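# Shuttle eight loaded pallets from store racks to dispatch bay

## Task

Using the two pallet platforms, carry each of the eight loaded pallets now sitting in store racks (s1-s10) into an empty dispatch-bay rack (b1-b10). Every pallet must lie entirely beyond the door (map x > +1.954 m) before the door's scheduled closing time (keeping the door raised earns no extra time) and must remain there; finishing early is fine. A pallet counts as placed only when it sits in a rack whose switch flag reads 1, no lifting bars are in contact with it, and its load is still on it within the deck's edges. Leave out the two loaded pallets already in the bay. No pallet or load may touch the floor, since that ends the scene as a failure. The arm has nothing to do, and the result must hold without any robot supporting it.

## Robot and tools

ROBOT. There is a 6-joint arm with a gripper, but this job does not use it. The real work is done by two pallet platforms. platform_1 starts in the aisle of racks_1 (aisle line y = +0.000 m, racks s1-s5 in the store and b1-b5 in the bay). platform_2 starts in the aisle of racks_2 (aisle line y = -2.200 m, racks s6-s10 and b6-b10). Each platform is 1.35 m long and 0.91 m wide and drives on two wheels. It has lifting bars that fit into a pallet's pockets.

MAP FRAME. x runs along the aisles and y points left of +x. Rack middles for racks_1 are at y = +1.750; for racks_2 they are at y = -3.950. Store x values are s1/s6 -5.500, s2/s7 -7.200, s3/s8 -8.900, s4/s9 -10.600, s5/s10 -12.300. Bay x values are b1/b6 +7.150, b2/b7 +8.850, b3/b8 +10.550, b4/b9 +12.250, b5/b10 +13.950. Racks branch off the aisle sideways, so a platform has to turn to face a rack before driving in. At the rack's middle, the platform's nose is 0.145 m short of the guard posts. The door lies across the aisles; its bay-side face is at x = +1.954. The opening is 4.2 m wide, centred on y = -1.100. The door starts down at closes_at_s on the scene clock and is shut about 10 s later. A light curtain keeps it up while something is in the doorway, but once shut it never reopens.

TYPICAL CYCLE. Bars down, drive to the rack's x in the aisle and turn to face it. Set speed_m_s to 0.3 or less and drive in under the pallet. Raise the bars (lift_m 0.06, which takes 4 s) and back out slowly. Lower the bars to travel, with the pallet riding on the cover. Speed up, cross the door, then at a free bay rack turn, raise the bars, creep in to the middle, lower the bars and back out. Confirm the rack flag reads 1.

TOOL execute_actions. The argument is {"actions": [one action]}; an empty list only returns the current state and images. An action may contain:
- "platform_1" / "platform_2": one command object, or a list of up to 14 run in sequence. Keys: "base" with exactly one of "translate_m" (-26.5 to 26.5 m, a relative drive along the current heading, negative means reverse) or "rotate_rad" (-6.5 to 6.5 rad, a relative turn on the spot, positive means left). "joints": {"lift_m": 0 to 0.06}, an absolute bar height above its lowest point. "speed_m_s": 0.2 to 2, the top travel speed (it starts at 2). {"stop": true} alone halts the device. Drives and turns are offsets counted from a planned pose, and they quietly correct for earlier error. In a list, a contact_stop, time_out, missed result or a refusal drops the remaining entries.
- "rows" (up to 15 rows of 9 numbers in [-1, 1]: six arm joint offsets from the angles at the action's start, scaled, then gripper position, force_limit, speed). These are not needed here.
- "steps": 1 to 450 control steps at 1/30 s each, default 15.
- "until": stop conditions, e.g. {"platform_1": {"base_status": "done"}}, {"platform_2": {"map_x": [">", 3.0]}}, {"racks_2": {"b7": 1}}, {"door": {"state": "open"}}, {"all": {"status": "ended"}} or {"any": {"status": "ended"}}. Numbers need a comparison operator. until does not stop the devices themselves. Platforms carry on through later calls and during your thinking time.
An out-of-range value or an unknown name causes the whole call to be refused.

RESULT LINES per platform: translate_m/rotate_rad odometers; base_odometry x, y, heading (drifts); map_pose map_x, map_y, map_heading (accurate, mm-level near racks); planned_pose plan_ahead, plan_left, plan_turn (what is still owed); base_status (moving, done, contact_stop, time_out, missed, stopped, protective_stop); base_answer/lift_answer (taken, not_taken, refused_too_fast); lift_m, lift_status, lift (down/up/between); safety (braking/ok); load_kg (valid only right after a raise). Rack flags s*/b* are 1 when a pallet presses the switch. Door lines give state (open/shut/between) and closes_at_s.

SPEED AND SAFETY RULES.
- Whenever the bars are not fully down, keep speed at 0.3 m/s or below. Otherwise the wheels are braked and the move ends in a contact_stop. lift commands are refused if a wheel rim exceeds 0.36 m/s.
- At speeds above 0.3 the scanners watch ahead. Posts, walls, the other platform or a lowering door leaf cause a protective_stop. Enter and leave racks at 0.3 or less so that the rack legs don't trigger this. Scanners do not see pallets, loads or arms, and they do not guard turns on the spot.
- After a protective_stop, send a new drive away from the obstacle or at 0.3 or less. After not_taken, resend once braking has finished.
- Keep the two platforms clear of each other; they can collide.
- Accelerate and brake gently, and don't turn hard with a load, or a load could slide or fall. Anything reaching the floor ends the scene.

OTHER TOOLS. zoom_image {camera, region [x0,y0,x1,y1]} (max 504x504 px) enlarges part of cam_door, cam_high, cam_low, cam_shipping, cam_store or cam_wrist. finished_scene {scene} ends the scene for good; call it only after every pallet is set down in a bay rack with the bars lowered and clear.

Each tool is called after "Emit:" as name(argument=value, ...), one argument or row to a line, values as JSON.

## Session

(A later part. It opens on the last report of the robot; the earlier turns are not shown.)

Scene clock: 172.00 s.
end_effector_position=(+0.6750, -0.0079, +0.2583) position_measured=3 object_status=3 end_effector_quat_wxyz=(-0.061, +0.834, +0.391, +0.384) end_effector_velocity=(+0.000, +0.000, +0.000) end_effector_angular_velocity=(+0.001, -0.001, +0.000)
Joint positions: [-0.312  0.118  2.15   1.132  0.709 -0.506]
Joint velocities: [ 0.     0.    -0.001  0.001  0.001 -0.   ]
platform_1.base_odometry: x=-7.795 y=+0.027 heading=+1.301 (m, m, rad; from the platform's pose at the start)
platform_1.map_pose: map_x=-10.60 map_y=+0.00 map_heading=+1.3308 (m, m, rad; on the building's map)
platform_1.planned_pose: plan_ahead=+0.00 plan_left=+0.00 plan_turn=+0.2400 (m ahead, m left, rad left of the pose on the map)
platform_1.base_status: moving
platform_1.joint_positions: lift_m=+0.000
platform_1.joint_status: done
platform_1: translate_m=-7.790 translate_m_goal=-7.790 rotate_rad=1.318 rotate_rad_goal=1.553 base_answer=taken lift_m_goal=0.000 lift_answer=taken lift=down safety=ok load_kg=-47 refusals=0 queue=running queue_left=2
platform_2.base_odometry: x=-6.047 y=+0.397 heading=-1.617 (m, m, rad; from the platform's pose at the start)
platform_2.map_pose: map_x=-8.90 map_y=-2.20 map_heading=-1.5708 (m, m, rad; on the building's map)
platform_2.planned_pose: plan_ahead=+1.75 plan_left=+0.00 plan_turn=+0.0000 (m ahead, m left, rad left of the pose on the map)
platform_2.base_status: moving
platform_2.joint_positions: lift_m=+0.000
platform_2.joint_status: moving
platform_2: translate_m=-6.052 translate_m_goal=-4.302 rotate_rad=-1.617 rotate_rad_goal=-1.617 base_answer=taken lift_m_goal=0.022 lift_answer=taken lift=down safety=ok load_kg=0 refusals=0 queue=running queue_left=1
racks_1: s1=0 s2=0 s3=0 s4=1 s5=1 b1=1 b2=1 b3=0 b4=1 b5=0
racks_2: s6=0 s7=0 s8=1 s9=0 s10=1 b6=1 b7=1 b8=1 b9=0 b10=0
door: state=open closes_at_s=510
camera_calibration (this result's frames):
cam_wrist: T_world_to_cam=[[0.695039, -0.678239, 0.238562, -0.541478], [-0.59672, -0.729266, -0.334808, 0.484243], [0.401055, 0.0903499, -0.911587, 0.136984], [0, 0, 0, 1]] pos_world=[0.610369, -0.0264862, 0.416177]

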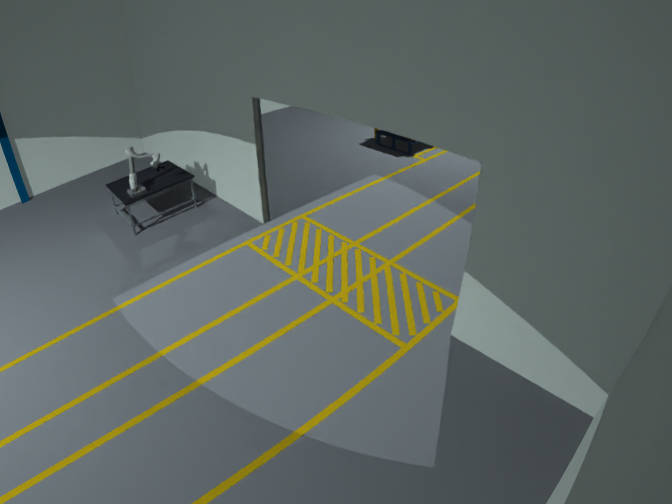

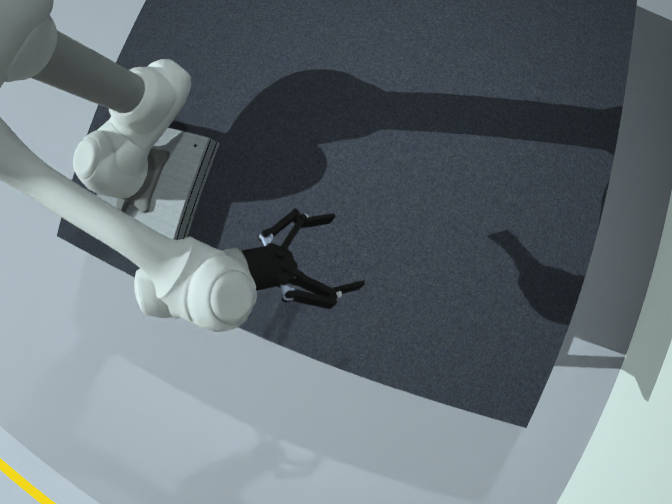

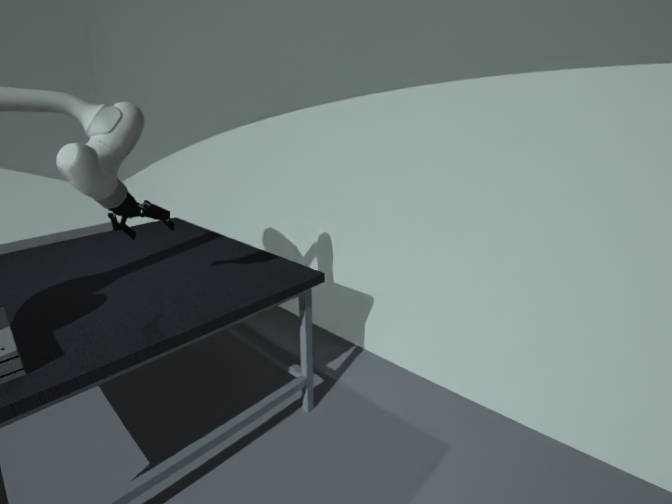

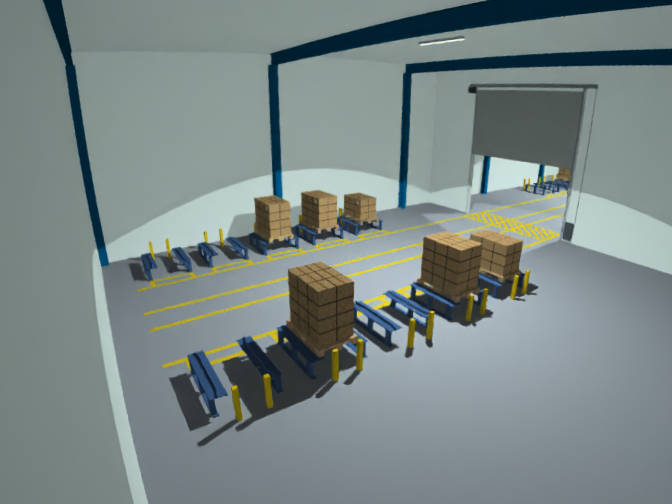

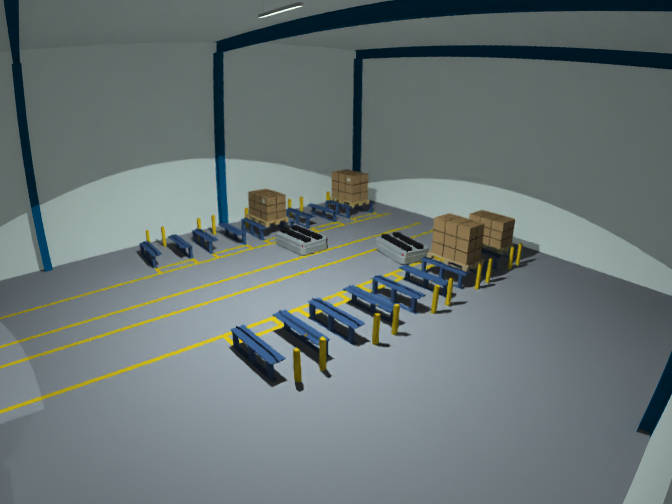

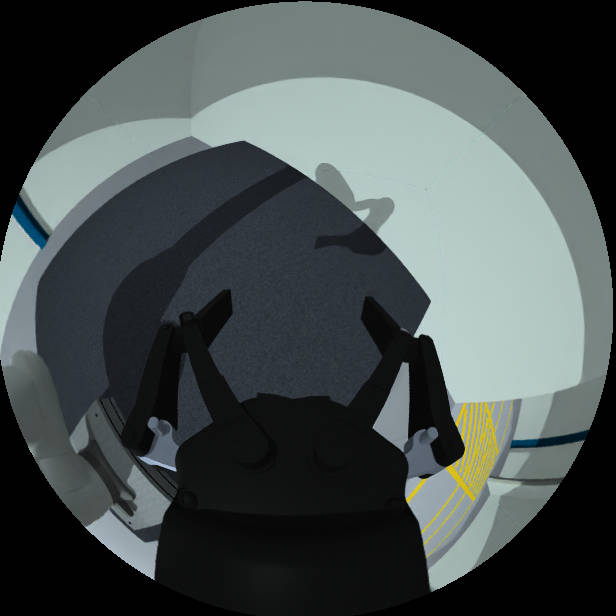

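Emit:
execute_actions(
  actions=[
    {"steps":300,"until":{"platform_1":{"queue_left":["<=",0],"base_status":["!=","moving"]},"platform_2":{"queue_left":["<=",0],"base_status":["!=","moving"]}}},
  ],
)

Scene clock: 179.60 s.
end_effector_position=(+0.6750, -0.0079, +0.2583) position_measured=3 object_status=3 end_effector_quat_wxyz=(-0.061, +0.834, +0.391, +0.384) end_effector_velocity=(-0.000, -0.001, -0.000) end_effector_angular_velocity=(-0.003, -0.001, +0.000)
Joint positions: [-0.312  0.118  2.15   1.132  0.709 -0.506]
Joint velocities: [-0.    -0.     0.001 -0.001 -0.002 -0.002]
platform_1.base_odometry: x=-7.765 y=+1.777 heading=+1.555 (m, m, rad; from the platform's pose at the start)
platform_1.map_pose: map_x=-10.60 map_y=+1.75 map_heading=+1.5708 (m, m, rad; on the building's map)
platform_1.planned_pose: plan_ahead=+0.00 plan_left=+0.00 plan_turn=+0.0000 (m ahead, m left, rad left of the pose on the map)
platform_1.base_status: done
platform_1.joint_positions: lift_m=+0.022
platform_1.joint_status: moving
platform_1: translate_m=-6.040 translate_m_goal=-6.040 rotate_rad=1.555 rotate_rad_goal=1.554 base_answer=taken lift_m_goal=0.060 lift_answer=taken lift=between safety=ok load_kg=1 refusals=0 queue=running queue_left=0
platform_2.base_odometry: x=-6.128 y=-1.342 heading=-1.616 (m, m, rad; from the platform's pose at the start)
platform_2.map_pose: map_x=-8.90 map_y=-3.95 map_heading=-1.5708 (m, m, rad; on the building's map)
platform_2.planned_pose: plan_ahead=+0.00 plan_left=+0.00 plan_turn=+0.0000 (m ahead, m left, rad left of the pose on the map)
platform_2.base_status: done
platform_2.joint_positions: lift_m=+0.028
platform_2.joint_status: moving
platform_2: translate_m=-4.311 translate_m_goal=-4.311 rotate_rad=-1.616 rotate_rad_goal=-1.615 base_answer=taken lift_m_goal=0.060 lift_answer=taken lift=between safety=ok load_kg=4 refusals=0 queue=running queue_left=0
racks_1: s1=0 s2=0 s3=0 s4=1 s5=1 b1=1 b2=1 b3=0 b4=1 b5=0
racks_2: s6=0 s7=0 s8=1 s9=0 s10=1 b6=1 b7=1 b8=1 b9=0 b10=0
door: state=open closes_at_s=510
camera_calibration (this result's frames):
cam_wrist: T_world_to_cam=[[0.695039, -0.678239, 0.238562, -0.541479], [-0.59672, -0.729266, -0.334808, 0.484243], [0.401055, 0.0903496, -0.911587, 0.136984], [0, 0, 0, 1]] pos_world=[0.610369, -0.0264863, 0.416177]

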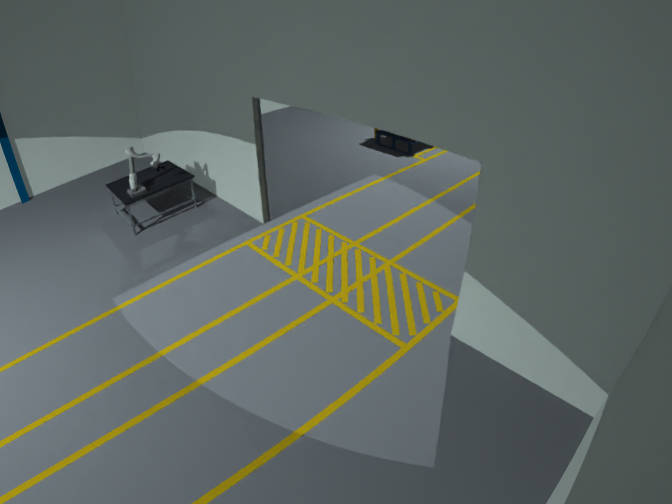

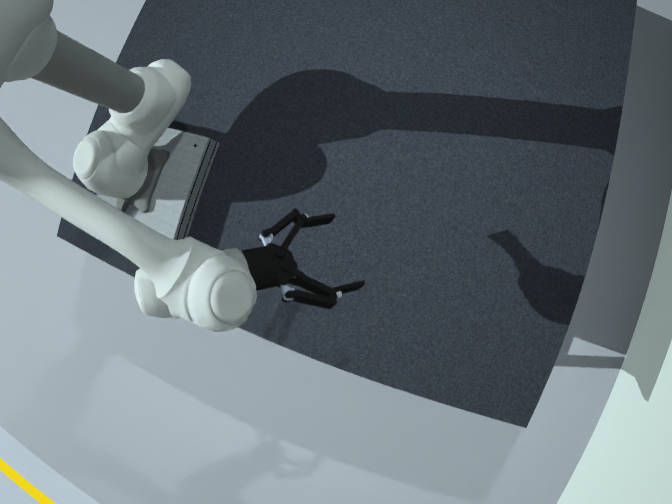

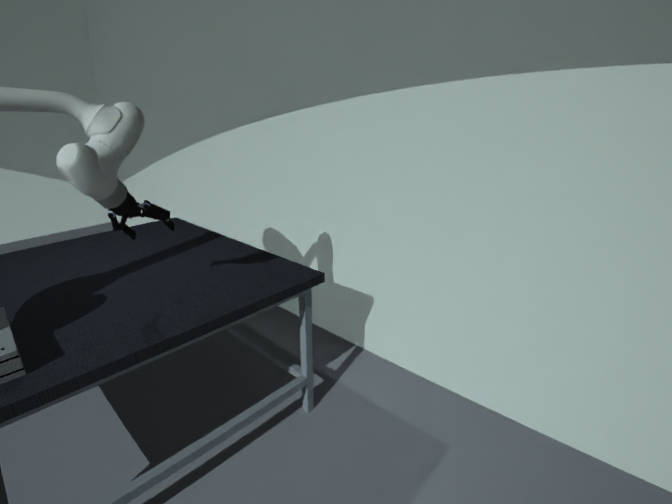

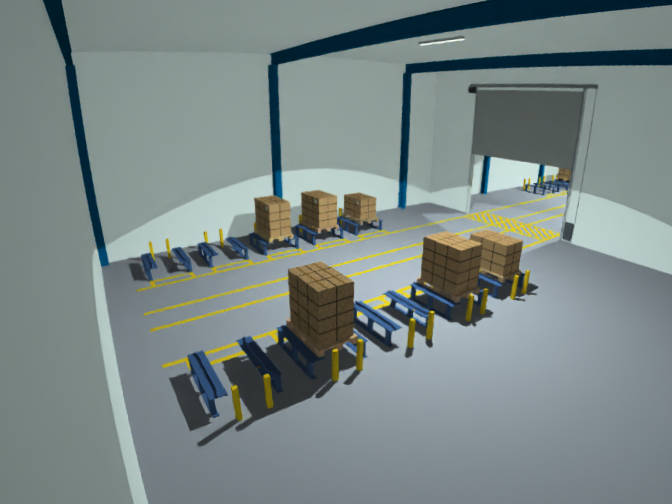

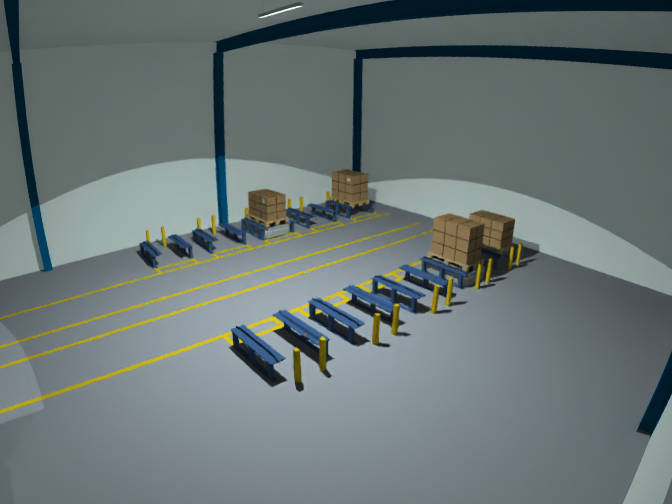

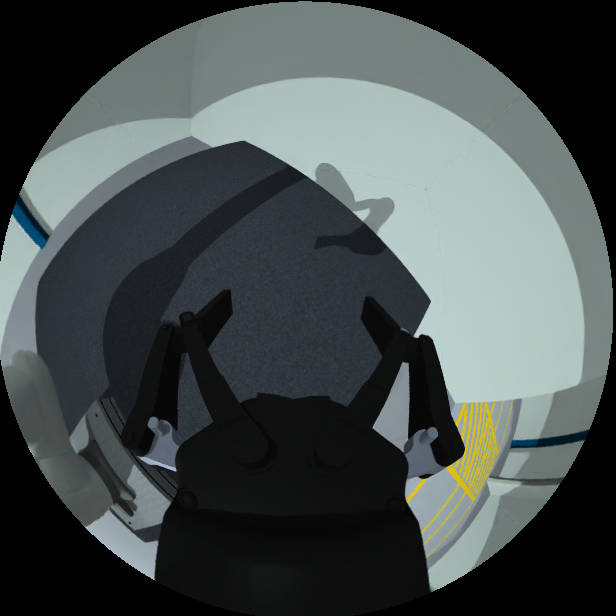

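P1: s4(-10.6)→b3(10.55)=21.15, back to s5(-12.3)=-22.85. P2: s8(-8.9)→b9(12.25)=21.15, back to s10(-12.3)=-24.55.

Emit:
execute_actions(
  actions=[
    {"platform_1":[{"joints":{"lift_m":0.06}},{"base":{"translate_m":-1.75},"speed_m_s":0.3},{"base":{"rotate_rad":-1.5708},"joints":{"lift_m":0},"speed_m_s":2},{"base":{"translate_m":21.15}},{"base":{"rotate_rad":1.5708},"joints":{"lift_m":0.055}},{"base":{"translate_m":1.75},"joints":{"lift_m":0.06},"speed_m_s":0.3},{"joints":{"lift_m":0.028}},{"base":{"translate_m":-1.75},"joints":{"lift_m":0}},{"base":{"rotate_rad":-1.5708},"speed_m_s":2},{"base":{"translate_m":-22.85}},{"base":{"rotate_rad":1.5708}},{"base":{"translate_m":1.75},"joints":{"lift_m":0.025},"speed_m_s":0.3},{"joints":{"lift_m":0.06}}],"platform_2":[{"joints":{"lift_m":0.06}},{"base":{"translate_m":-1.75},"speed_m_s":0.3},{"base":{"rotate_rad":1.5708},"joints":{"lift_m":0},"speed_m_s":2},{"base":{"translate_m":21.15}},{"base":{"rotate_rad":-1.5708},"joints":{"lift_m":0.055}},{"base":{"translate_m":1.75},"joints":{"lift_m":0.06},"speed_m_s":0.3},{"joints":{"lift_m":0.028}},{"base":{"translate_m":-1.75},"joints":{"lift_m":0}},{"base":{"rotate_rad":1.5708},"speed_m_s":2},{"base":{"translate_m":-24.55}},{"base":{"rotate_rad":-1.5708}},{"base":{"translate_m":1.75},"joints":{"lift_m":0.025},"speed_m_s":0.3},{"joints":{"lift_m":0.06}}],"steps":450,"until":{"platform_1":{"queue_left":["<=",9]}}},
  ],
)

Emit:
zoom_image(
  camera="cam_store",
  region=[230, 160, 540, 310],
)

Scene clock: 193.10 s.
end_effector_position=(+0.6750, -0.0079, +0.2583) position_measured=3 object_status=3 end_effector_quat_wxyz=(-0.061, +0.834, +0.391, +0.384) end_effector_velocity=(-0.000, +0.000, -0.001) end_effector_angular_velocity=(+0.001, +0.001, +0.000)
Joint positions: [-0.312  0.118  2.15   1.132  0.709 -0.506]
Joint velocities: [ 0.     0.001  0.001  0.     0.    -0.   ]
platform_1.base_odometry: x=-7.794 y=+0.027 heading=-0.019 (m, m, rad; from the platform's pose at the start)
platform_1.map_pose: map_x=-10.60 map_y=+0.00 map_heading=+0.0000 (m, m, rad; on the building's map)
platform_1.planned_pose: plan_ahead=+21.15 plan_left=+0.00 plan_turn=+0.0000 (m ahead, m left, rad left of the pose on the map)
platform_1.base_status: moving
platform_1.joint_positions: lift_m=+0.000
platform_1.joint_status: done
platform_1: translate_m=-7.789 translate_m_goal=13.360 rotate_rad=-0.019 rotate_rad_goal=-0.019 base_answer=taken lift_m_goal=0.000 lift_answer=taken lift=down safety=ok load_kg=-47 refusals=0 queue=running queue_left=9
platform_2.base_odometry: x=-6.046 y=+0.396 heading=-0.042 (m, m, rad; from the platform's pose at the start)
platform_2.map_pose: map_x=-8.90 map_y=-2.20 map_heading=+0.0044 (m, m, rad; on the building's map)
platform_2.planned_pose: plan_ahead=+21.15 plan_left=-0.09 plan_turn=-0.0043 (m ahead, m left, rad left of the pose on the map)
platform_2.base_status: moving
platform_2.joint_positions: lift_m=+0.000
platform_2.joint_status: done
platform_2: translate_m=-6.043 translate_m_goal=15.109 rotate_rad=-0.042 rotate_rad_goal=-0.042 base_answer=taken lift_m_goal=0.000 lift_answer=taken lift=down safety=ok load_kg=-47 refusals=0 queue=running queue_left=9
racks_1: s1=0 s2=0 s3=0 s4=0 s5=1 b1=1 b2=1 b3=0 b4=1 b5=0
racks_2: s6=0 s7=0 s8=0 s9=0 s10=1 b6=1 b7=1 b8=1 b9=0 b10=0
door: state=open closes_at_s=510
camera_calibration (this result's frames):
cam_wrist: T_world_to_cam=[[0.695039, -0.678239, 0.238562, -0.541479], [-0.59672, -0.729266, -0.334808, 0.484243], [0.401055, 0.0903499, -0.911587, 0.136984], [0, 0, 0, 1]] pos_world=[0.610369, -0.0264863, 0.416177]

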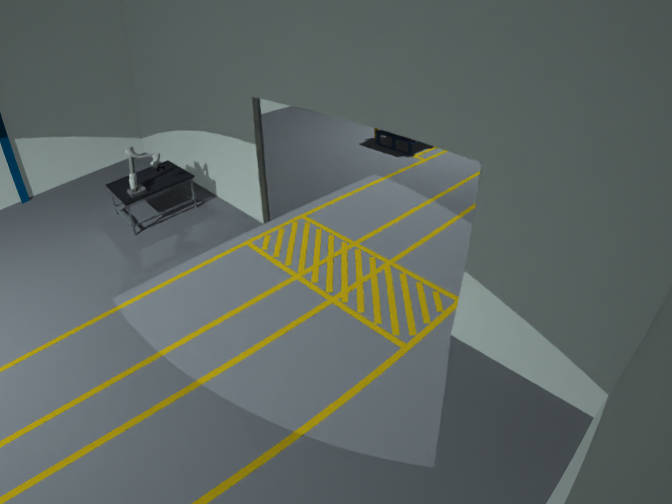

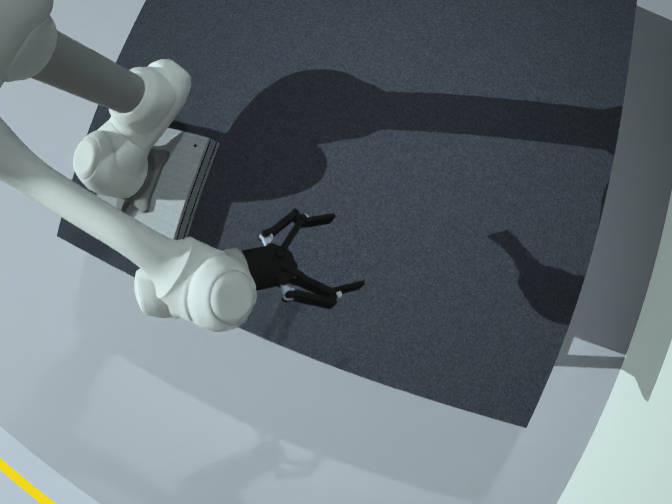

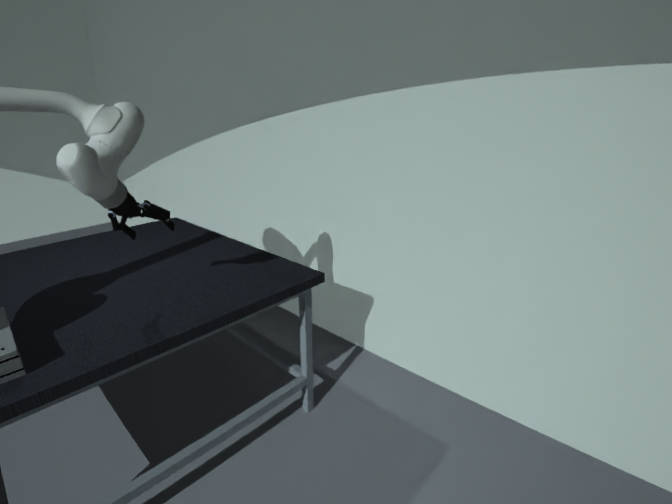

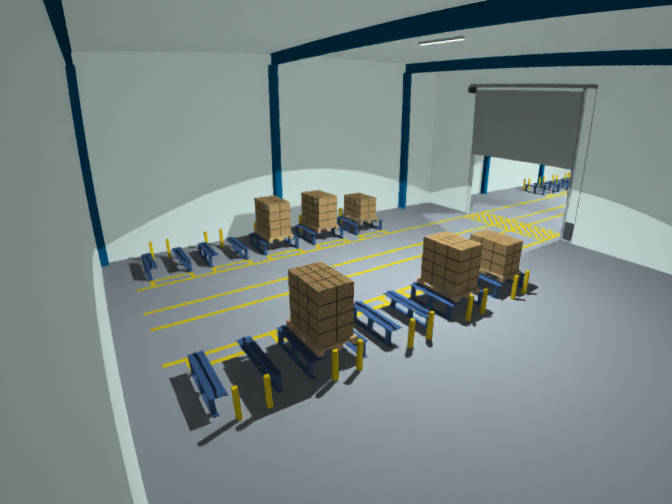

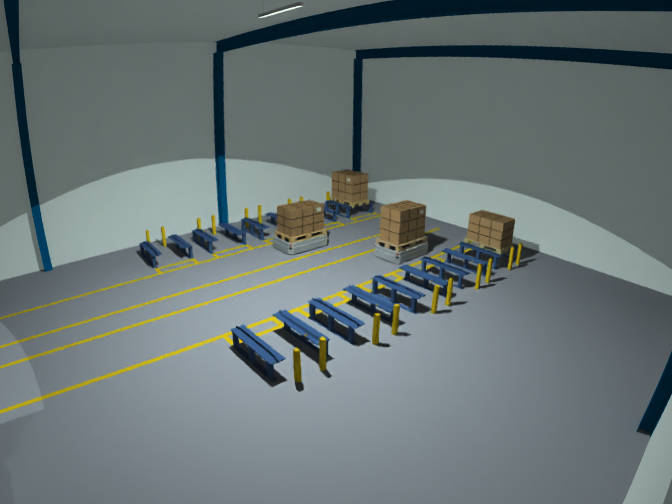

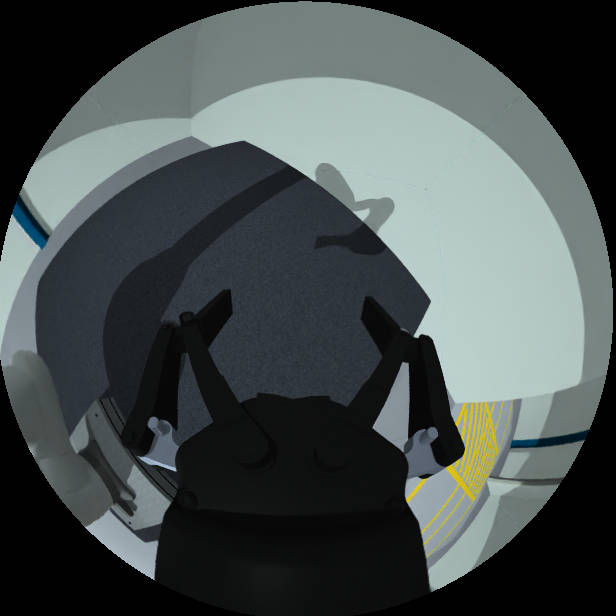

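Region (230, 160, 540, 310) of cam_store's 672x504 image, scaled by 1.626, with more detail than that image has; it fills the top 244 rows of this view, and the rest is white.

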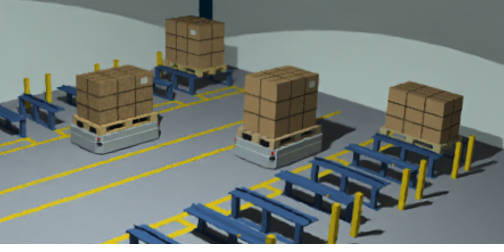

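Emit:
execute_actions(
  actions=[
    {"steps":450,"until":{"platform_1":{"queue":["!=","running"]}}},
  ],
)

Emit:
execute_actions(
  actions=[
    {"steps":450,"until":{"platform_2":{"queue_left":["<=",7]},"platform_1":{"queue_left":["<=",7]}}},
  ],
)

Emit:
zoom_image(
  camera="cam_shipping",
  region=[170, 170, 490, 370],
)

Scene clock: 208.60 s.
end_effector_position=(+0.6750, -0.0079, +0.2583) position_measured=3 object_status=3 end_effector_quat_wxyz=(-0.061, +0.834, +0.391, +0.384) end_effector_velocity=(-0.000, -0.000, -0.000) end_effector_angular_velocity=(-0.000, +0.001, -0.001)
Joint positions: [-0.312  0.118  2.15   1.132  0.709 -0.506]
Joint velocities: [-0.     0.     0.    -0.001 -0.001  0.001]
platform_1.base_odometry: x=+13.313 y=-0.325 heading=-0.016 (m, m, rad; from the platform's pose at the start)
platform_1.map_pose: map_x=+10.48 map_y=-0.01 map_heading=+0.0000 (m, m, rad; on the building's map)
platform_1.planned_pose: plan_ahead=+0.07 plan_left=+0.01 plan_turn=+0.0000 (m ahead, m left, rad left of the pose on the map)
platform_1.base_status: moving
platform_1.joint_positions: lift_m=+0.000
platform_1.joint_status: done
platform_1: translate_m=13.326 translate_m_goal=13.360 rotate_rad=-0.016 rotate_rad_goal=-0.014 base_answer=taken lift_m_goal=0.000 lift_answer=taken lift=down safety=ok load_kg=-47 refusals=0 queue=running queue_left=9
platform_2.base_odometry: x=+15.069 y=-0.569 heading=-0.045 (m, m, rad; from the platform's pose at the start)
platform_2.map_pose: map_x=+12.21 map_y=-2.20 map_heading=+0.0000 (m, m, rad; on the building's map)
platform_2.planned_pose: plan_ahead=+0.04 plan_left=+0.00 plan_turn=+0.0000 (m ahead, m left, rad left of the pose on the map)
platform_2.base_status: moving
platform_2.joint_positions: lift_m=+0.000
platform_2.joint_status: done
platform_2: translate_m=15.096 translate_m_goal=15.109 rotate_rad=-0.045 rotate_rad_goal=-0.046 base_answer=taken lift_m_goal=0.000 lift_answer=taken lift=down safety=ok load_kg=-47 refusals=0 queue=running queue_left=9
racks_1: s1=0 s2=0 s3=0 s4=0 s5=1 b1=1 b2=1 b3=0 b4=1 b5=0
racks_2: s6=0 s7=0 s8=0 s9=0 s10=1 b6=1 b7=1 b8=1 b9=0 b10=0
door: state=open closes_at_s=510
camera_calibration (this result's frames):
cam_wrist: T_world_to_cam=[[0.695039, -0.678239, 0.238563, -0.541479], [-0.59672, -0.729266, -0.334808, 0.484244], [0.401056, 0.0903495, -0.911587, 0.136983], [0, 0, 0, 1]] pos_world=[0.610369, -0.0264864, 0.416178]

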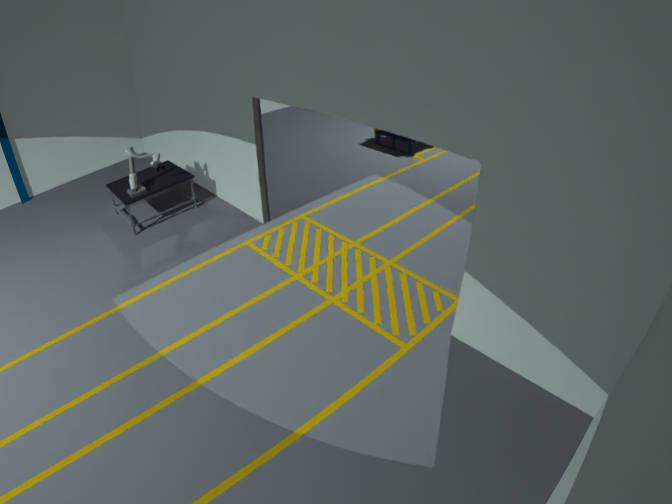

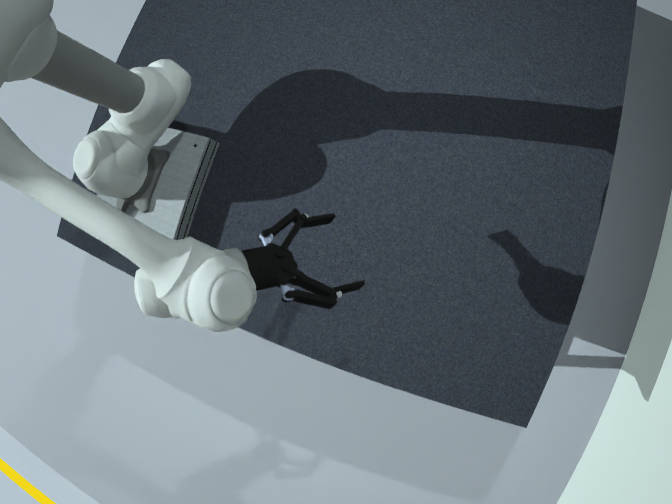

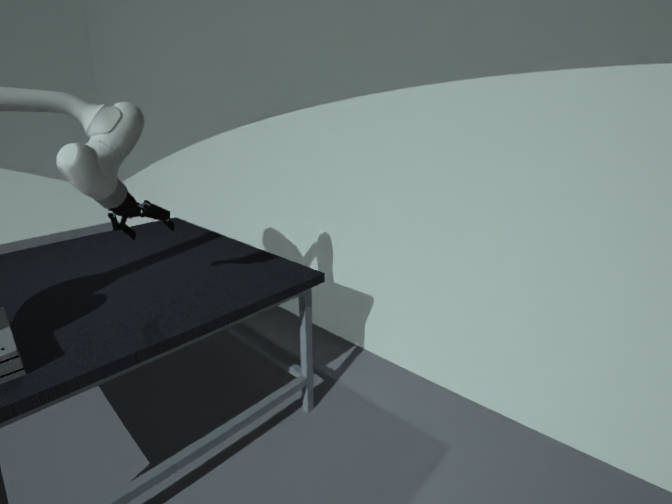

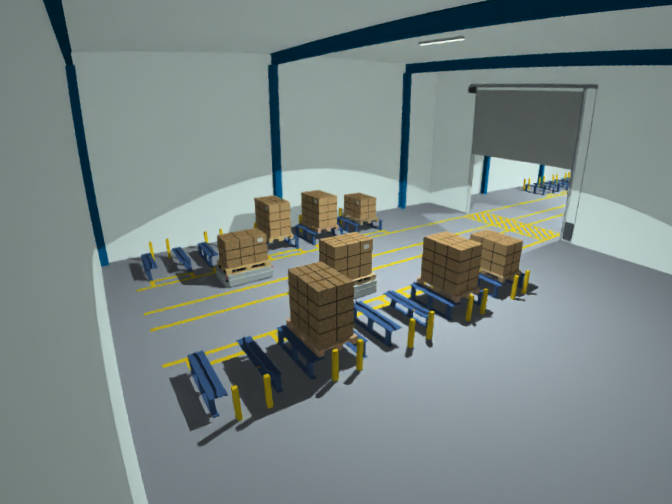

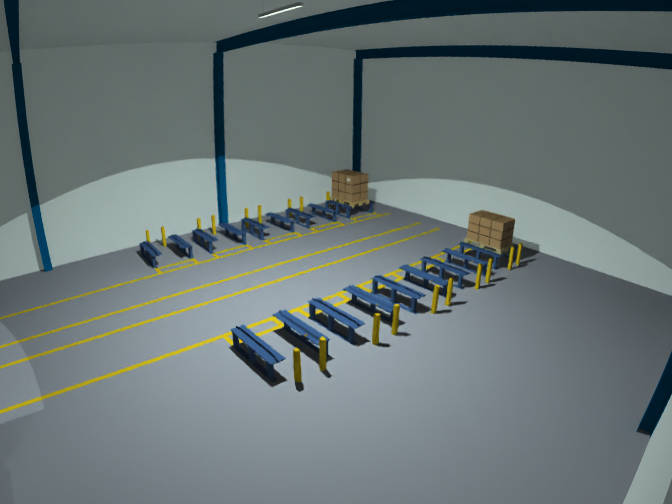

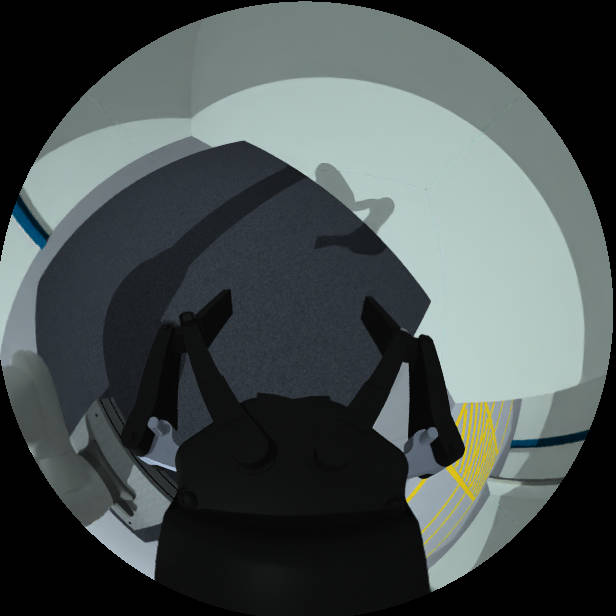

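Scene clock: 213.77 s.
end_effector_position=(+0.6750, -0.0079, +0.2583) position_measured=3 object_status=3 end_effector_quat_wxyz=(-0.061, +0.834, +0.391, +0.384) end_effector_velocity=(-0.000, -0.000, -0.000) end_effector_angular_velocity=(-0.002, +0.000, +0.002)
Joint positions: [-0.312  0.118  2.15   1.132  0.709 -0.506]
Joint velocities: [-0.     0.    -0.    -0.002  0.    -0.001]
platform_1.base_odometry: x=+13.382 y=-0.327 heading=+1.558 (m, m, rad; from the platform's pose at the start)
platform_1.map_pose: map_x=+10.55 map_y=-0.01 map_heading=+1.5708 (m, m, rad; on the building's map)
platform_1.planned_pose: plan_ahead=+1.76 plan_left=+0.00 plan_turn=+0.0000 (m ahead, m left, rad left of the pose on the map)
platform_1.base_status: moving
platform_1.joint_positions: lift_m=+0.055
platform_1.joint_status: moving
platform_1: translate_m=13.391 translate_m_goal=15.150 rotate_rad=1.558 rotate_rad_goal=1.559 base_answer=taken lift_m_goal=0.060 lift_answer=taken lift=between safety=ok load_kg=270 refusals=0 queue=running queue_left=7
platform_2.base_odometry: x=+15.105 y=-0.588 heading=-1.618 (m, m, rad; from the platform's pose at the start)
platform_2.map_pose: map_x=+12.25 map_y=-2.22 map_heading=-1.5708 (m, m, rad; on the building's map)
platform_2.planned_pose: plan_ahead=+1.73 plan_left=+0.00 plan_turn=+0.0000 (m ahead, m left, rad left of the pose on the map)
platform_2.base_status: moving
platform_2.joint_positions: lift_m=+0.058
platform_2.joint_status: moving
platform_2: translate_m=15.151 translate_m_goal=16.879 rotate_rad=-1.618 rotate_rad_goal=-1.618 base_answer=taken lift_m_goal=0.060 lift_answer=taken lift=between safety=ok load_kg=240 refusals=0 queue=running queue_left=7
racks_1: s1=0 s2=0 s3=0 s4=0 s5=1 b1=1 b2=1 b3=0 b4=1 b5=0
racks_2: s6=0 s7=0 s8=0 s9=0 s10=1 b6=1 b7=1 b8=1 b9=0 b10=0
door: state=open closes_at_s=510
camera_calibration (this result's frames):
cam_wrist: T_world_to_cam=[[0.695039, -0.678239, 0.238563, -0.541479], [-0.59672, -0.729266, -0.334808, 0.484244], [0.401056, 0.0903498, -0.911587, 0.136983], [0, 0, 0, 1]] pos_world=[0.610369, -0.0264863, 0.416178]

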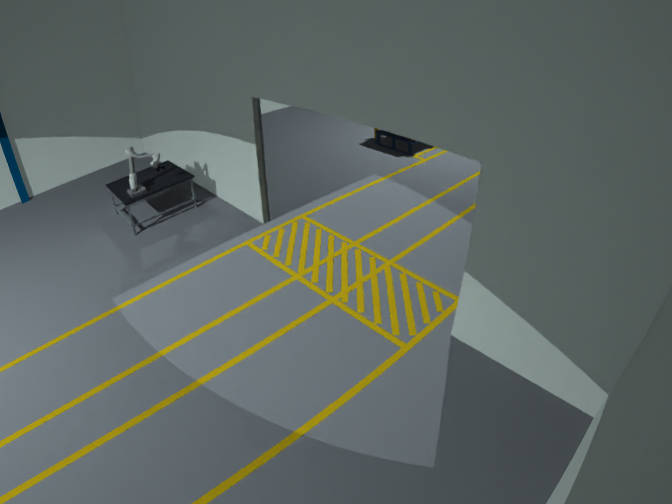

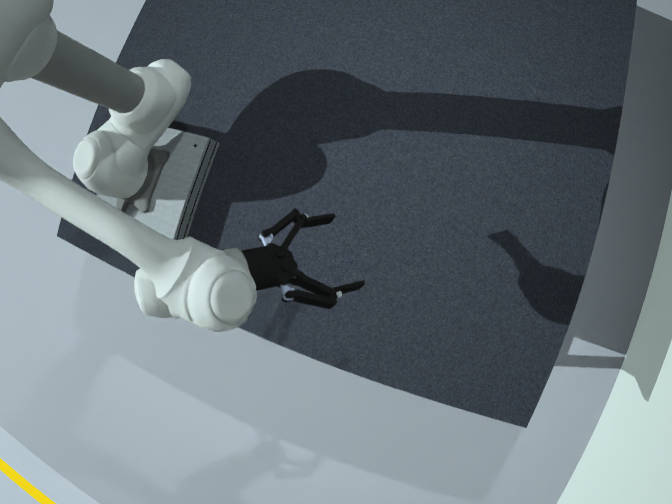

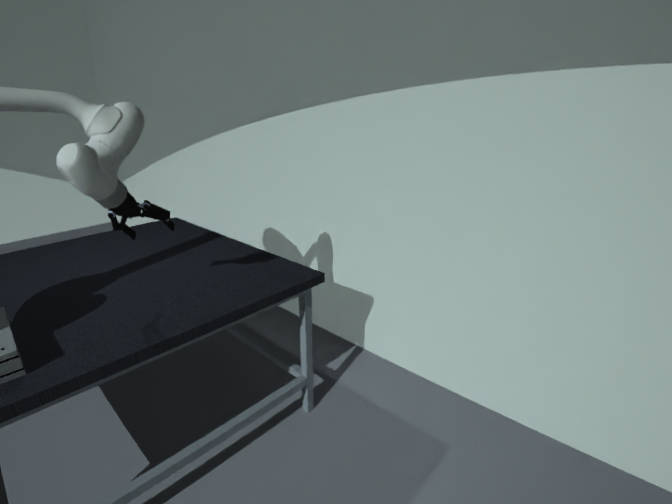

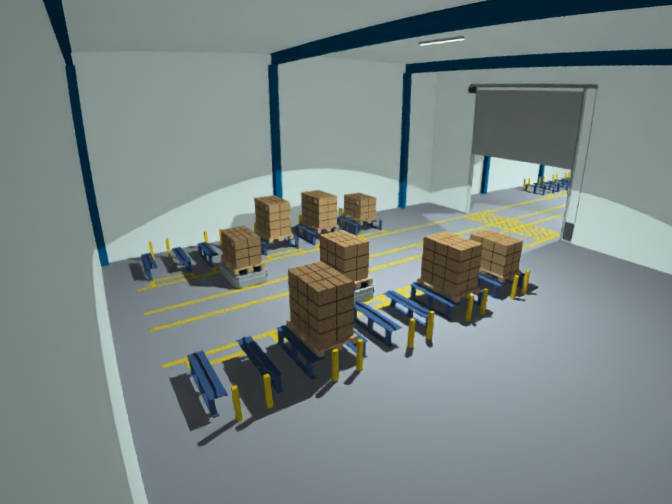

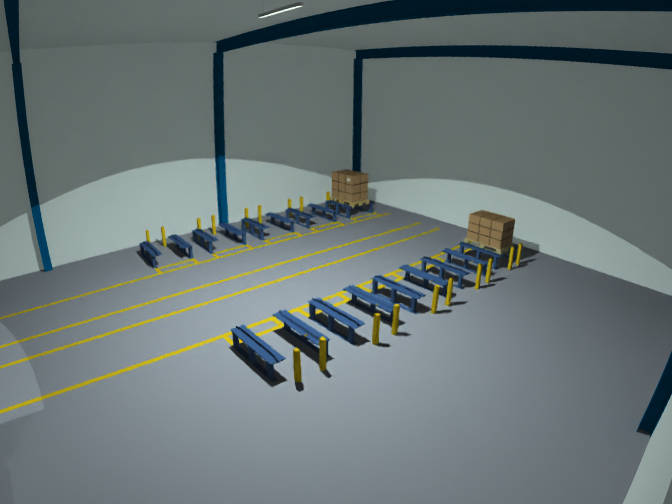

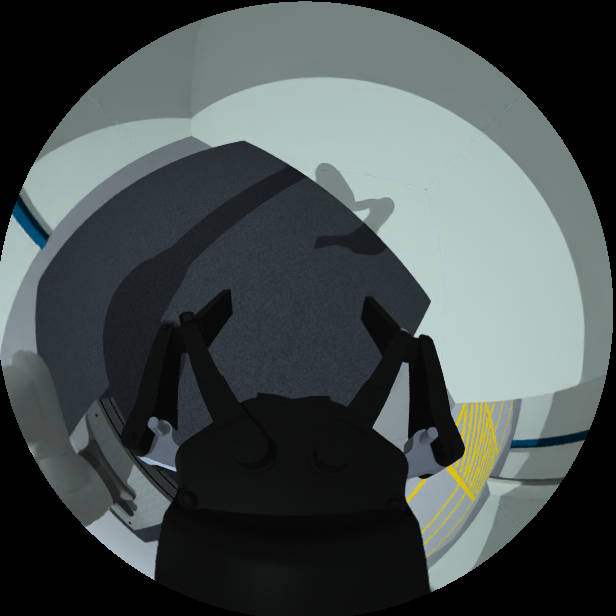

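Region (170, 170, 490, 370) of cam_shipping's 672x504 image, scaled by 1.575, with more detail than that image has; it fills the top 315 rows of this view, and the rest is white.

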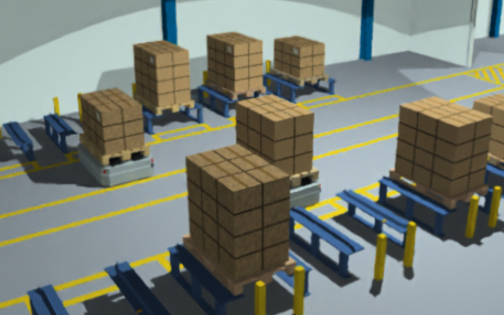

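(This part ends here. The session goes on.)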